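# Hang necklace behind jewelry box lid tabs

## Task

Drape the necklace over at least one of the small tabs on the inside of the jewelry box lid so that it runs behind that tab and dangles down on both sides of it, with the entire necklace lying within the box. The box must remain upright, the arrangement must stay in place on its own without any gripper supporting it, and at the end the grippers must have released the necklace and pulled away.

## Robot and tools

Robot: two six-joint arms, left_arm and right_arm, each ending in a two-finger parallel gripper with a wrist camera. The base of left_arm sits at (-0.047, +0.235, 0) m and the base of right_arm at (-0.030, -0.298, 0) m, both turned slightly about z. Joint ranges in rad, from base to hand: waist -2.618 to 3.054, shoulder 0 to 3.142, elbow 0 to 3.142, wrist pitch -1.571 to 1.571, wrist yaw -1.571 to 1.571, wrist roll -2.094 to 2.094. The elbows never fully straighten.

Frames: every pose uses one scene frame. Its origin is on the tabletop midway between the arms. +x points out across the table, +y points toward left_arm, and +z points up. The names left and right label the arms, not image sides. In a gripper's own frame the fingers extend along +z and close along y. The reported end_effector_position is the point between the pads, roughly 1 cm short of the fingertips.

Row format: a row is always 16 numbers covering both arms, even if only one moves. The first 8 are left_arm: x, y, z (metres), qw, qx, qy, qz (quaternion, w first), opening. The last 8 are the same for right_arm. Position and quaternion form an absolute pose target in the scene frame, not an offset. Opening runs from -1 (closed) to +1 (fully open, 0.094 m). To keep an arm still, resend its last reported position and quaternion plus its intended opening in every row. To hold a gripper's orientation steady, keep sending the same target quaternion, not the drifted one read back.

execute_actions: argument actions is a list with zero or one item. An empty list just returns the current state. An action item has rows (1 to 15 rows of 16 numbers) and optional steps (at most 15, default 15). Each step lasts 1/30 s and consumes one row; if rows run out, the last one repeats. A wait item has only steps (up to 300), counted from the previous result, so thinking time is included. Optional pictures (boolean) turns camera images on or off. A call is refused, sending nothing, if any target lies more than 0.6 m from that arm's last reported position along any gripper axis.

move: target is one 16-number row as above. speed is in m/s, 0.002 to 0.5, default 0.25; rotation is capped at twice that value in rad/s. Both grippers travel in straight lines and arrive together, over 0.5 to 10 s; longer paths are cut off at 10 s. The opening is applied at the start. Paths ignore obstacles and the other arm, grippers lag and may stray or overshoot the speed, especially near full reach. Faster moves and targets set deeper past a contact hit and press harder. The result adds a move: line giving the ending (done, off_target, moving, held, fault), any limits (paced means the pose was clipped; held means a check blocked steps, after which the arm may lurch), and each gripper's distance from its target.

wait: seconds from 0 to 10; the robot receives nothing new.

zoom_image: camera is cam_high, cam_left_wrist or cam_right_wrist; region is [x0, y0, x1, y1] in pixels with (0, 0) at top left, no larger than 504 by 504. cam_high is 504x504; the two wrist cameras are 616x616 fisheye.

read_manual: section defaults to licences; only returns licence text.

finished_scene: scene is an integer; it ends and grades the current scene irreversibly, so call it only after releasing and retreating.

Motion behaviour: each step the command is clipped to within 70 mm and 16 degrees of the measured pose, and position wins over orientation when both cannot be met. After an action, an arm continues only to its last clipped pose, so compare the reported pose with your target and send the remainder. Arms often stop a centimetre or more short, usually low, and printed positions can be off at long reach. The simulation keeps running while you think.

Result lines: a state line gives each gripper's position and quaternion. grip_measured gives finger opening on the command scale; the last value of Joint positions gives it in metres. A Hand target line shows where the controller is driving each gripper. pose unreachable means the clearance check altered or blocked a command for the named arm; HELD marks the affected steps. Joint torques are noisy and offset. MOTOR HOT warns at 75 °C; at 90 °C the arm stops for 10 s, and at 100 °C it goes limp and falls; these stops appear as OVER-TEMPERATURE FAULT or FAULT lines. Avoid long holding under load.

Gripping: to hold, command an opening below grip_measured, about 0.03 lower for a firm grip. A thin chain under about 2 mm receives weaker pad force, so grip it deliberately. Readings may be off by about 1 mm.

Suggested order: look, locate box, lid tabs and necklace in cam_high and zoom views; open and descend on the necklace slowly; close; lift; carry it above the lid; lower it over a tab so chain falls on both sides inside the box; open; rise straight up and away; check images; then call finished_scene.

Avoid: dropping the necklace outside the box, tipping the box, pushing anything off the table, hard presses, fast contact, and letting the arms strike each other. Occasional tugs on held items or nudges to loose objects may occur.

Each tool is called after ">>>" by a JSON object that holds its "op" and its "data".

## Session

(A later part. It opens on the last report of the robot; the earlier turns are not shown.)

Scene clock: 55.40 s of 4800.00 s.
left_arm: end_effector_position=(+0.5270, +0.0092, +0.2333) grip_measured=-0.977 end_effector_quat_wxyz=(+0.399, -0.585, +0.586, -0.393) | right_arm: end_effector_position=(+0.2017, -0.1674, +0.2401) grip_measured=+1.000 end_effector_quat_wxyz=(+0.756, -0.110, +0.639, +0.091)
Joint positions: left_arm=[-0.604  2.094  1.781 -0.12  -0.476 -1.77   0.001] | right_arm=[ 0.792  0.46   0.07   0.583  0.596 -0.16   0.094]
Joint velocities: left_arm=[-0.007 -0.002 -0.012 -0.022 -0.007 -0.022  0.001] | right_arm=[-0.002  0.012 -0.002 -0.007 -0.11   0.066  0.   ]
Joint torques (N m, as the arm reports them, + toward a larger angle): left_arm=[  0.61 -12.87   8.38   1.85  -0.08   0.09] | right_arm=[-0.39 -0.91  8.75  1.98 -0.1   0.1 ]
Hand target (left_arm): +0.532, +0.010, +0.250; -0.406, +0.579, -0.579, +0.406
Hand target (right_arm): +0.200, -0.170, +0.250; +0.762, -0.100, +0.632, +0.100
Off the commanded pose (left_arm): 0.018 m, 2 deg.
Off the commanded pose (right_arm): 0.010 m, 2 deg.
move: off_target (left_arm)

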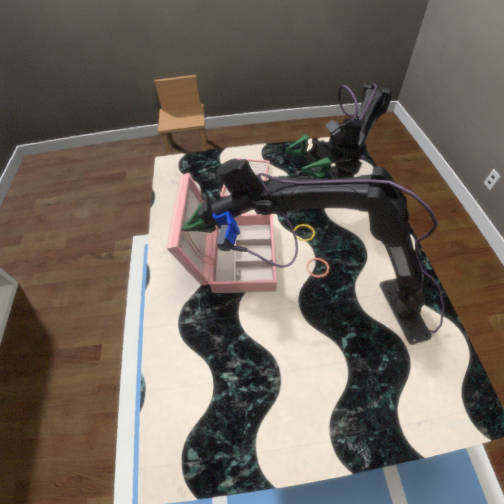

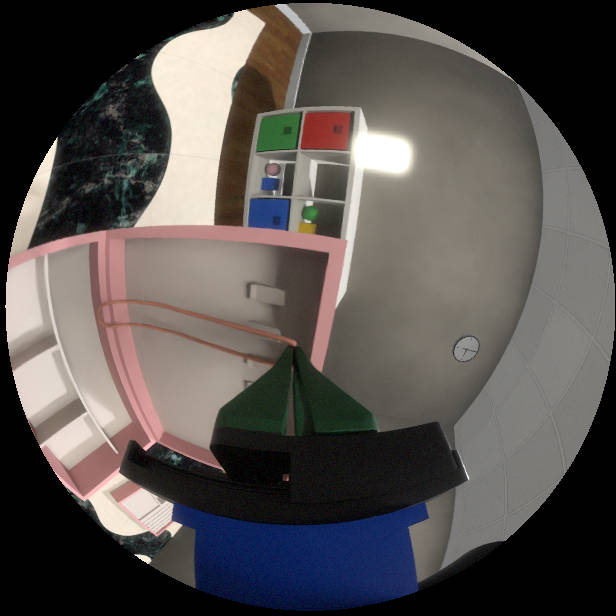

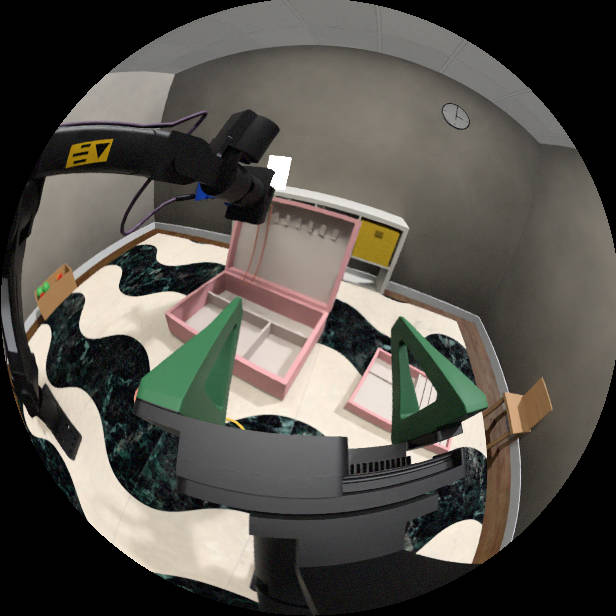

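>>> {"op": "move", "data": {"target": [0.543,0.014,0.247,0.406,-0.579,0.579,-0.406,-1, 0.2,-0.17,0.25,0.76,-0.1,0.63,0.1,1], "speed": 0.015}}

>>> {"op": "zoom_image", "data": {"camera": "cam_left_wrist", "region": [160, 200, 360, 400]}}

>>> {"op": "zoom_image", "data": {"camera": "cam_right_wrist", "region": [210, 170, 370, 310]}}

Scene clock: 59.40 s of 4800.00 s.
left_arm: end_effector_position=(+0.5371, +0.0132, +0.2309) grip_measured=-0.977 end_effector_quat_wxyz=(+0.400, -0.585, +0.586, -0.393) | right_arm: end_effector_position=(+0.2017, -0.1674, +0.2401) grip_measured=+1.000 end_effector_quat_wxyz=(+0.756, -0.110, +0.639, +0.091)
Joint positions: left_arm=[-0.586  2.123  1.816 -0.12  -0.46  -1.763  0.001] | right_arm=[ 0.792  0.46   0.07   0.583  0.596 -0.16   0.094]
Joint velocities: left_arm=[-0.002 -0.017 -0.012 -0.066  0.007 -0.037  0.   ] | right_arm=[ 0.012  0.002  0.002 -0.095 -0.007  0.022  0.   ]
Joint torques (N m, as the arm reports them, + toward a larger angle): left_arm=[  0.6  -13.07   8.27   1.84  -0.06   0.11] | right_arm=[-0.41 -0.93  8.73  2.   -0.11  0.08]
Hand target (left_arm): +0.542, +0.014, +0.247; -0.407, +0.579, -0.579, +0.406
Hand target (right_arm): +0.200, -0.170, +0.250; +0.762, -0.100, +0.632, +0.100
Off the commanded pose (left_arm): 0.017 m, 2 deg.
Off the commanded pose (right_arm): 0.010 m, 2 deg.
move: off_target (left_arm)

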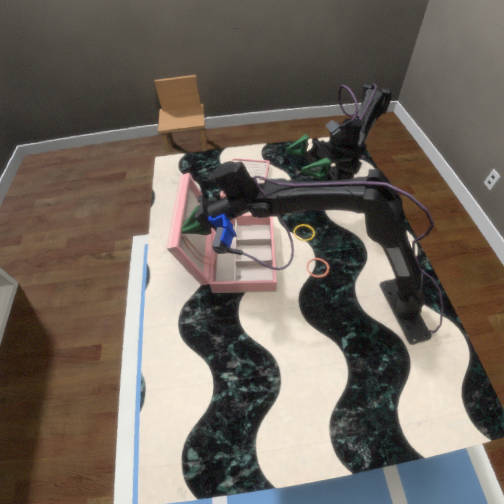

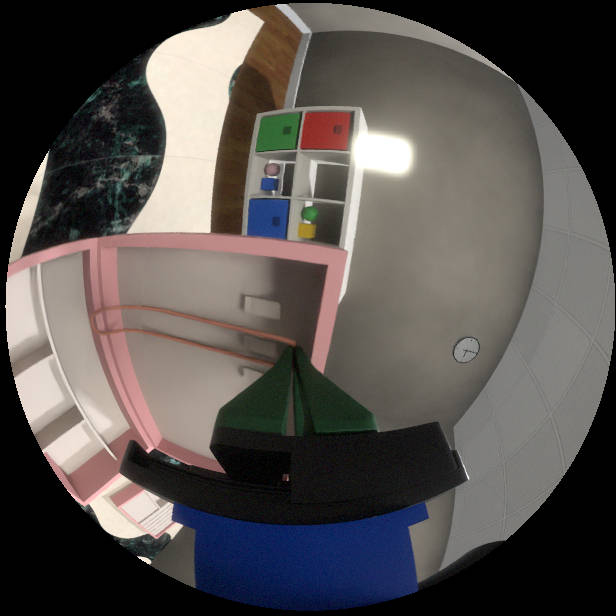

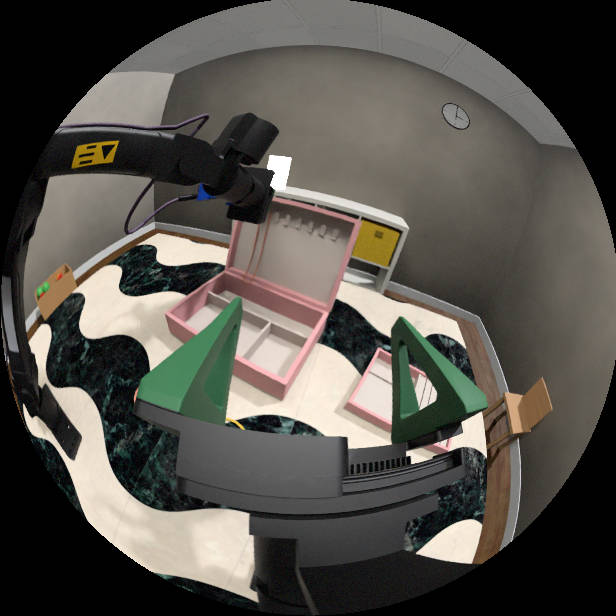

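Region (160, 200, 360, 400) of cam_left_wrist's 616x616 image, scaled by 2.520, with more detail than that image has.

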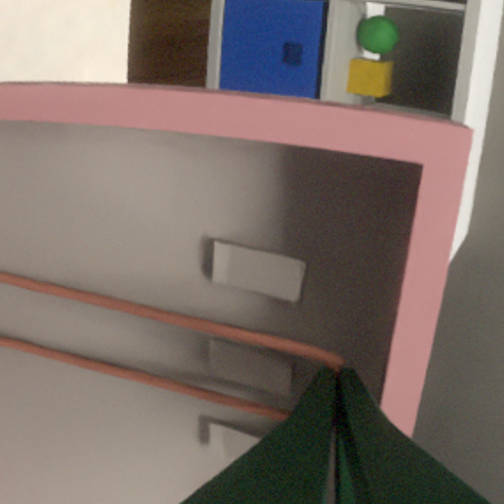

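Region (210, 170, 370, 310) of cam_right_wrist's 616x616 image, scaled by 3.150, with more detail than that image has; it fills the top 441 rows of this view, and the rest is white.

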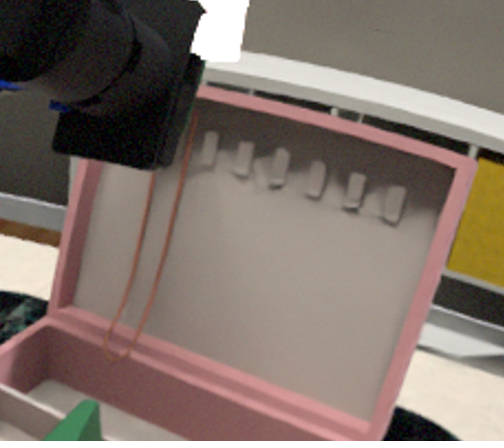

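Advance until contact.

>>> {"op": "move", "data": {"target": [0.551,0.013,0.244,0.406,-0.579,0.579,-0.406,-1, 0.2,-0.17,0.25,0.76,-0.1,0.63,0.1,1], "speed": 0.01}}

>>> {"op": "zoom_image", "data": {"camera": "cam_left_wrist", "region": [160, 200, 360, 400]}}

>>> {"op": "zoom_image", "data": {"camera": "cam_right_wrist", "region": [210, 170, 370, 310]}}

Scene clock: 64.43 s of 4800.00 s.
left_arm: end_effector_position=(+0.5446, +0.0108, +0.2284) grip_measured=-0.977 end_effector_quat_wxyz=(+0.399, -0.584, +0.586, -0.395) | right_arm: end_effector_position=(+0.2017, -0.1674, +0.2401) grip_measured=+1.000 end_effector_quat_wxyz=(+0.756, -0.110, +0.639, +0.091)
Joint positions: left_arm=[-0.582  2.155  1.853 -0.121 -0.455 -1.759  0.001] | right_arm=[ 0.792  0.46   0.07   0.583  0.596 -0.16   0.094]
Joint velocities: left_arm=[-0.017 -0.007  0.002  0.022  0.007 -0.081 -0.001] | right_arm=[ 0.002 -0.007 -0.007  0.007  0.051  0.007  0.   ]
Joint torques (N m, as the arm reports them, + toward a larger angle): left_arm=[  0.81 -13.39   8.49   1.83  -0.06   0.14] | right_arm=[-0.4  -0.86  8.71  2.   -0.11  0.08]
Hand target (left_arm): +0.550, +0.013, +0.244; -0.407, +0.579, -0.579, +0.406
Hand target (right_arm): +0.200, -0.170, +0.250; +0.762, -0.100, +0.632, +0.100
Off the commanded pose (left_arm): 0.017 m, 2 deg.
Off the commanded pose (right_arm): 0.010 m, 2 deg.
move: off_target (left_arm)

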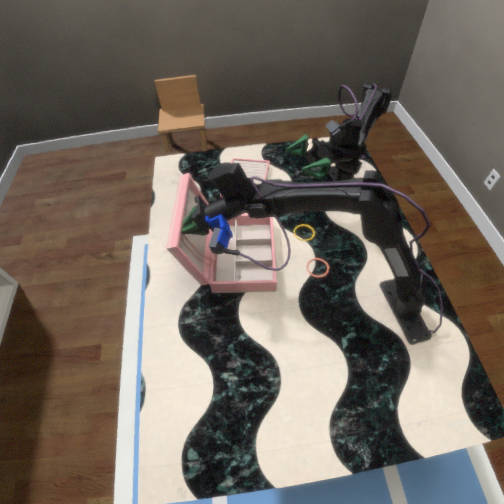

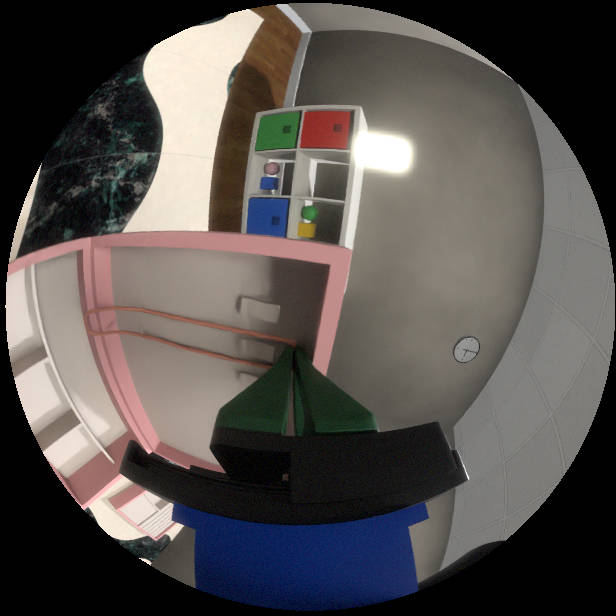

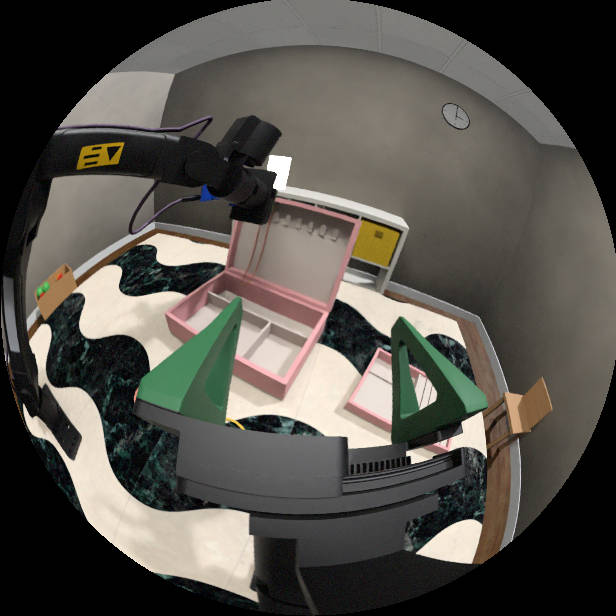

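Region (160, 200, 360, 400) of cam_left_wrist's 616x616 image, scaled by 2.520, with more detail than that image has.

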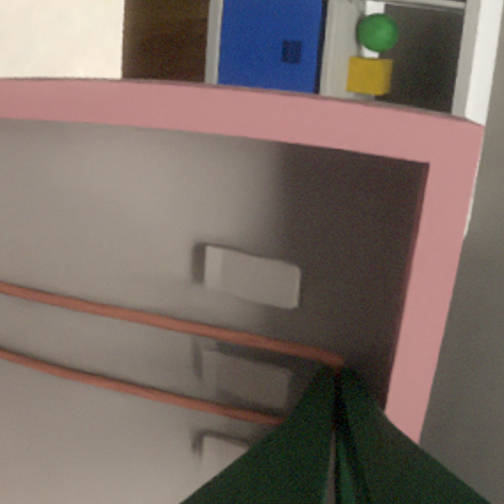

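Region (210, 170, 370, 310) of cam_right_wrist's 616x616 image, scaled by 3.150, with more detail than that image has; it fills the top 441 rows of this view, and the rest is white.

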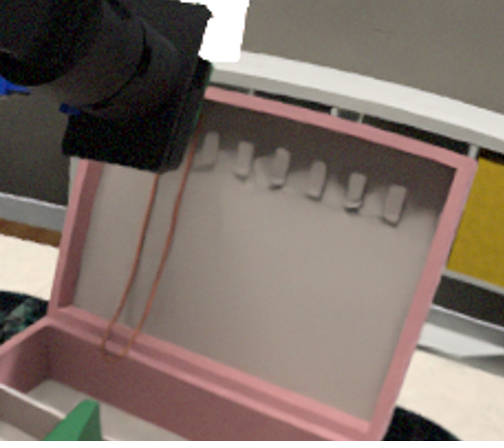

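Contact (box barely nudged). Open slightly, then back off.

>>> {"op": "execute_actions", "data": {"actions": [{"rows":[[0.546,0.012,0.244,0.406,-0.579,0.579,-0.406,-0.88, 0.2,-0.17,0.25,0.762,-0.1,0.632,0.1,1]],"steps":15}], "pictures": false}}

>>> {"op": "execute_actions", "data": {"actions": [{"rows":[[0.536,0.012,0.243,0.406,-0.579,0.579,-0.406,-0.88, 0.2,-0.17,0.25,0.762,-0.1,0.632,0.1,1]],"steps":15}]}}

>>> {"op": "zoom_image", "data": {"camera": "cam_left_wrist", "region": [160, 200, 360, 400]}}

Scene clock: 67.77 s of 4800.00 s.
left_arm: end_effector_position=(+0.5442, +0.0109, +0.2273) grip_measured=-0.882 end_effector_quat_wxyz=(+0.398, -0.585, +0.587, -0.393) | right_arm: end_effector_position=(+0.2017, -0.1674, +0.2401) grip_measured=+1.000 end_effector_quat_wxyz=(+0.756, -0.110, +0.639, +0.091)
Joint positions: left_arm=[-0.582  2.155  1.853 -0.127 -0.454 -1.759  0.006] | right_arm=[ 0.792  0.46   0.07   0.583  0.596 -0.16   0.094]
Joint velocities: left_arm=[-0.002  0.007  0.012  0.051  0.007  0.022 -0.   ] | right_arm=[ 0.007 -0.002  0.007 -0.022 -0.007 -0.066  0.   ]
Joint torques (N m, as the arm reports them, + toward a larger angle): left_arm=[  0.24 -14.65   6.8    1.96  -0.14   0.09] | right_arm=[-0.34 -0.88  8.75  2.   -0.09  0.09]
Hand target (left_arm): +0.546, +0.012, +0.244; -0.406, +0.579, -0.579, +0.406
Hand target (right_arm): +0.200, -0.170, +0.250; +0.762, -0.100, +0.632, +0.100
Off the commanded pose (left_arm): 0.017 m, 2 deg.
Off the commanded pose (right_arm): 0.010 m, 2 deg.
Steps of this call (steps 1 to 85: nothing new was sent; steps 86 to 100: all 15 steps of this action). Readings (end_effector_position):
86: left_arm (+0.5445, +0.0109, +0.2281) | right_arm (+0.2017, -0.1674, +0.2401)
87: left_arm (+0.5444, +0.0110, +0.2278) | right_arm (+0.2017, -0.1674, +0.2401)
89: left_arm (+0.5442, +0.0109, +0.2273) | right_arm (+0.2017, -0.1674, +0.2401)
93: left_arm (+0.5442, +0.0109, +0.2273) | right_arm (+0.2017, -0.1674, +0.2401)
100: the state above

Scene clock: 68.27 s of 4800.00 s.
left_arm: end_effector_position=(+0.5406, +0.0128, +0.2261) grip_measured=-0.882 end_effector_quat_wxyz=(+0.399, -0.584, +0.586, -0.395) | right_arm: end_effector_position=(+0.2017, -0.1674, +0.2401) grip_measured=+1.000 end_effector_quat_wxyz=(+0.756, -0.110, +0.639, +0.091)
Joint positions: left_arm=[-0.582  2.136  1.813 -0.099 -0.454 -1.759  0.006] | right_arm=[ 0.792  0.46   0.07   0.583  0.596 -0.16   0.094]
Joint velocities: left_arm=[-0.007  0.012  0.017  0.022  0.022 -0.051 -0.001] | right_arm=[-0.007 -0.007  0.007 -0.022 -0.066 -0.081  0.   ]
Joint torques (N m, as the arm reports them, + toward a larger angle): left_arm=[ -0.56 -15.95   5.49   1.85  -0.21   0.04] | right_arm=[-0.37 -0.88  8.74  2.   -0.08  0.09]
Hand target (left_arm): +0.536, +0.012, +0.243; -0.406, +0.579, -0.579, +0.406
Hand target (right_arm): +0.200, -0.170, +0.250; +0.762, -0.100, +0.632, +0.100
Off the commanded pose (left_arm): 0.018 m, 2 deg.
Off the commanded pose (right_arm): 0.010 m, 2 deg.
Steps of this call (steps 1 to 15: all 15 steps of this action). Readings (end_effector_position):
1: left_arm (+0.5435, +0.0113, +0.2263) | right_arm (+0.2017, -0.1674, +0.2401)
2: left_arm (+0.5421, +0.0120, +0.2251) | right_arm (+0.2017, -0.1674, +0.2401)
4: left_arm (+0.5409, +0.0127, +0.2253) | right_arm (+0.2017, -0.1674, +0.2401)
8: left_arm (+0.5405, +0.0129, +0.2260) | right_arm (+0.2017, -0.1674, +0.2401)
15: the state above

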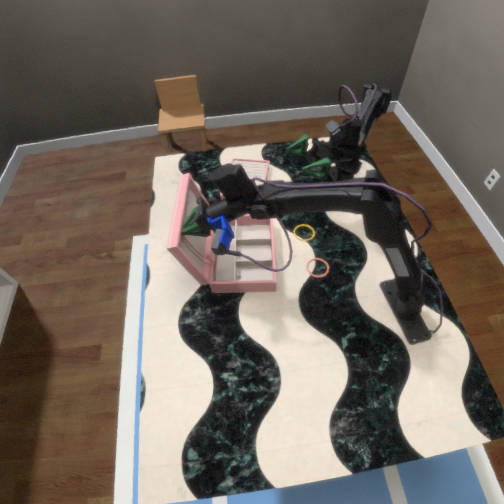

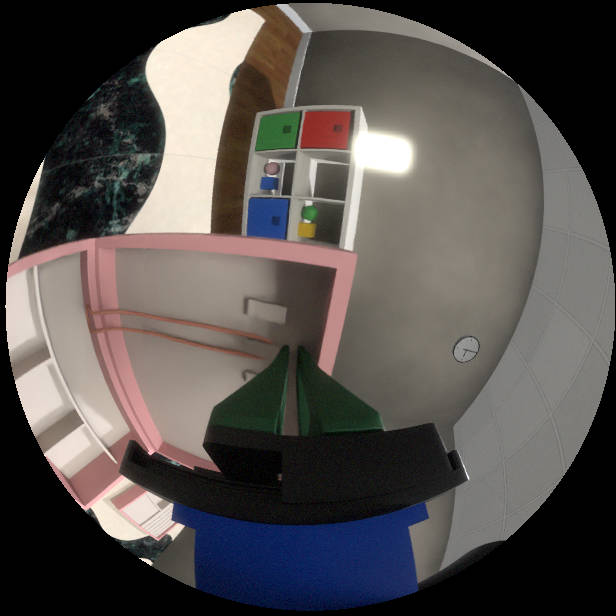

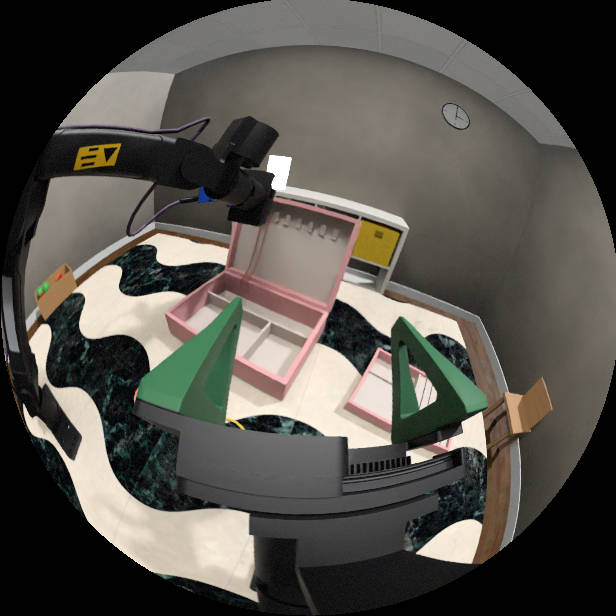

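Region (160, 200, 360, 400) of cam_left_wrist's 616x616 image, scaled by 2.520, with more detail than that image has.

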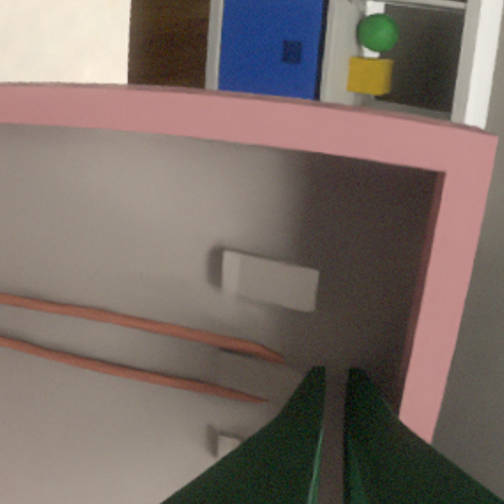

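>>> {"op": "move", "data": {"target": [0.33,0.15,0.30,0.406,-0.579,0.579,-0.406,-0.88, 0.2,-0.17,0.25,0.76,-0.1,0.63,0.1,1], "speed": 0.1}}

>>> {"op": "zoom_image", "data": {"camera": "cam_right_wrist", "region": [180,140,400,360]}}

Scene clock: 79.17 s of 4800.00 s.
left_arm: end_effector_position=(+0.3340, +0.1475, +0.3013) grip_measured=-0.882 end_effector_quat_wxyz=(-0.405, +0.582, -0.574, +0.410) | right_arm: end_effector_position=(+0.2017, -0.1674, +0.2401) grip_measured=+1.000 end_effector_quat_wxyz=(+0.756, -0.110, +0.639, +0.091)
Joint positions: left_arm=[-0.488  1.157  1.021 -0.233 -0.371 -1.723  0.006] | right_arm=[ 0.792  0.46   0.07   0.583  0.596 -0.16   0.094]
Joint velocities: left_arm=[-0.017 -0.002 -0.012 -0.037  0.037  0.022 -0.   ] | right_arm=[-0.012  0.002  0.002 -0.081  0.022 -0.051  0.   ]
Joint torques (N m, as the arm reports them, + toward a larger angle): left_arm=[ 0.62 -5.6   5.41  1.69 -0.01  0.14] | right_arm=[-0.39 -0.9   8.75  1.99 -0.1   0.07]
Hand target (left_arm): +0.330, +0.151, +0.301; -0.407, +0.579, -0.579, +0.406
Hand target (right_arm): +0.200, -0.170, +0.250; +0.762, -0.100, +0.632, +0.100
Off the commanded pose (left_arm): 0.005 m, 1 deg.
Off the commanded pose (right_arm): 0.010 m, 2 deg.
move: done

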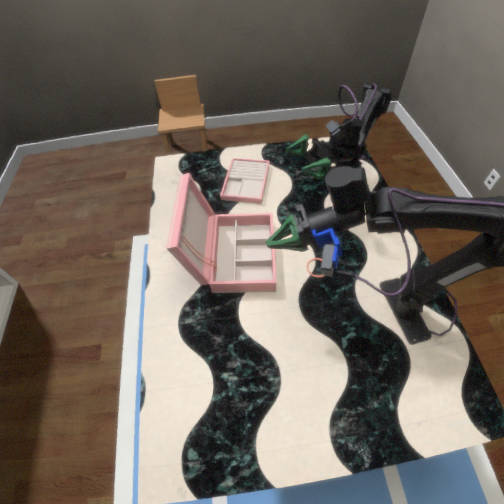

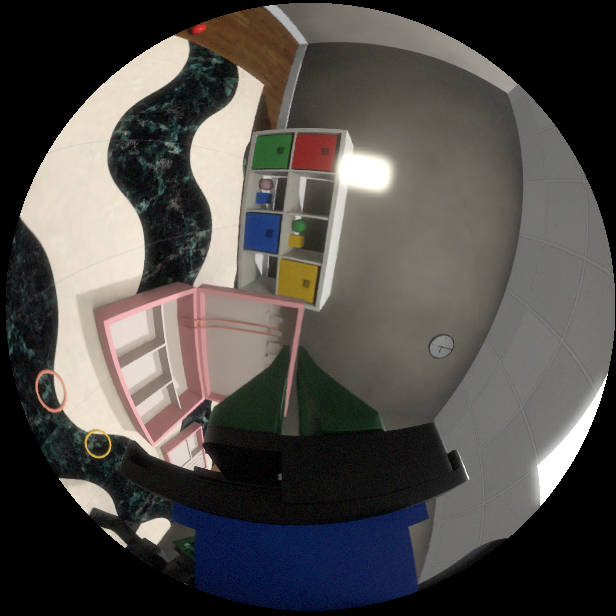

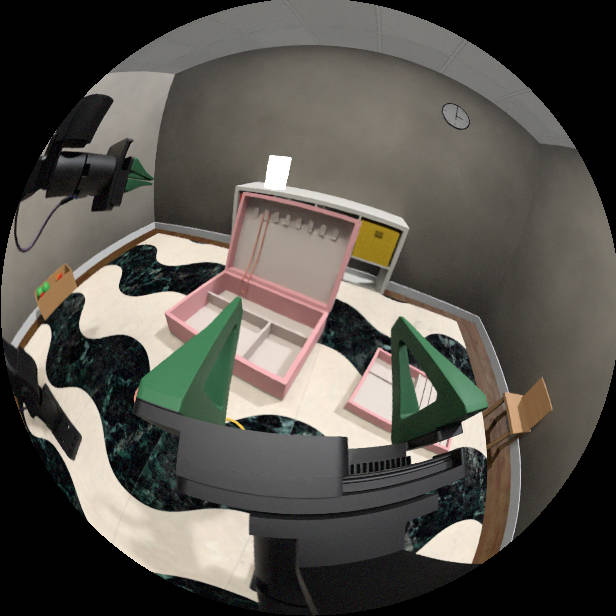

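Region (180, 140, 400, 360) of cam_right_wrist's 616x616 image, scaled by 2.291, with more detail than that image has.

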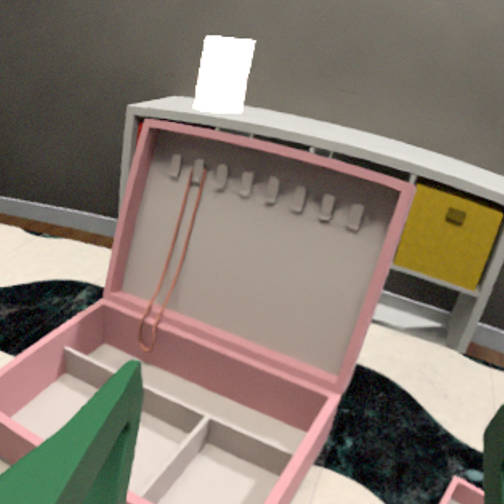

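>>> {"op": "finished_scene", "data": {"scene": 2}}

The scene is finished: the task was done.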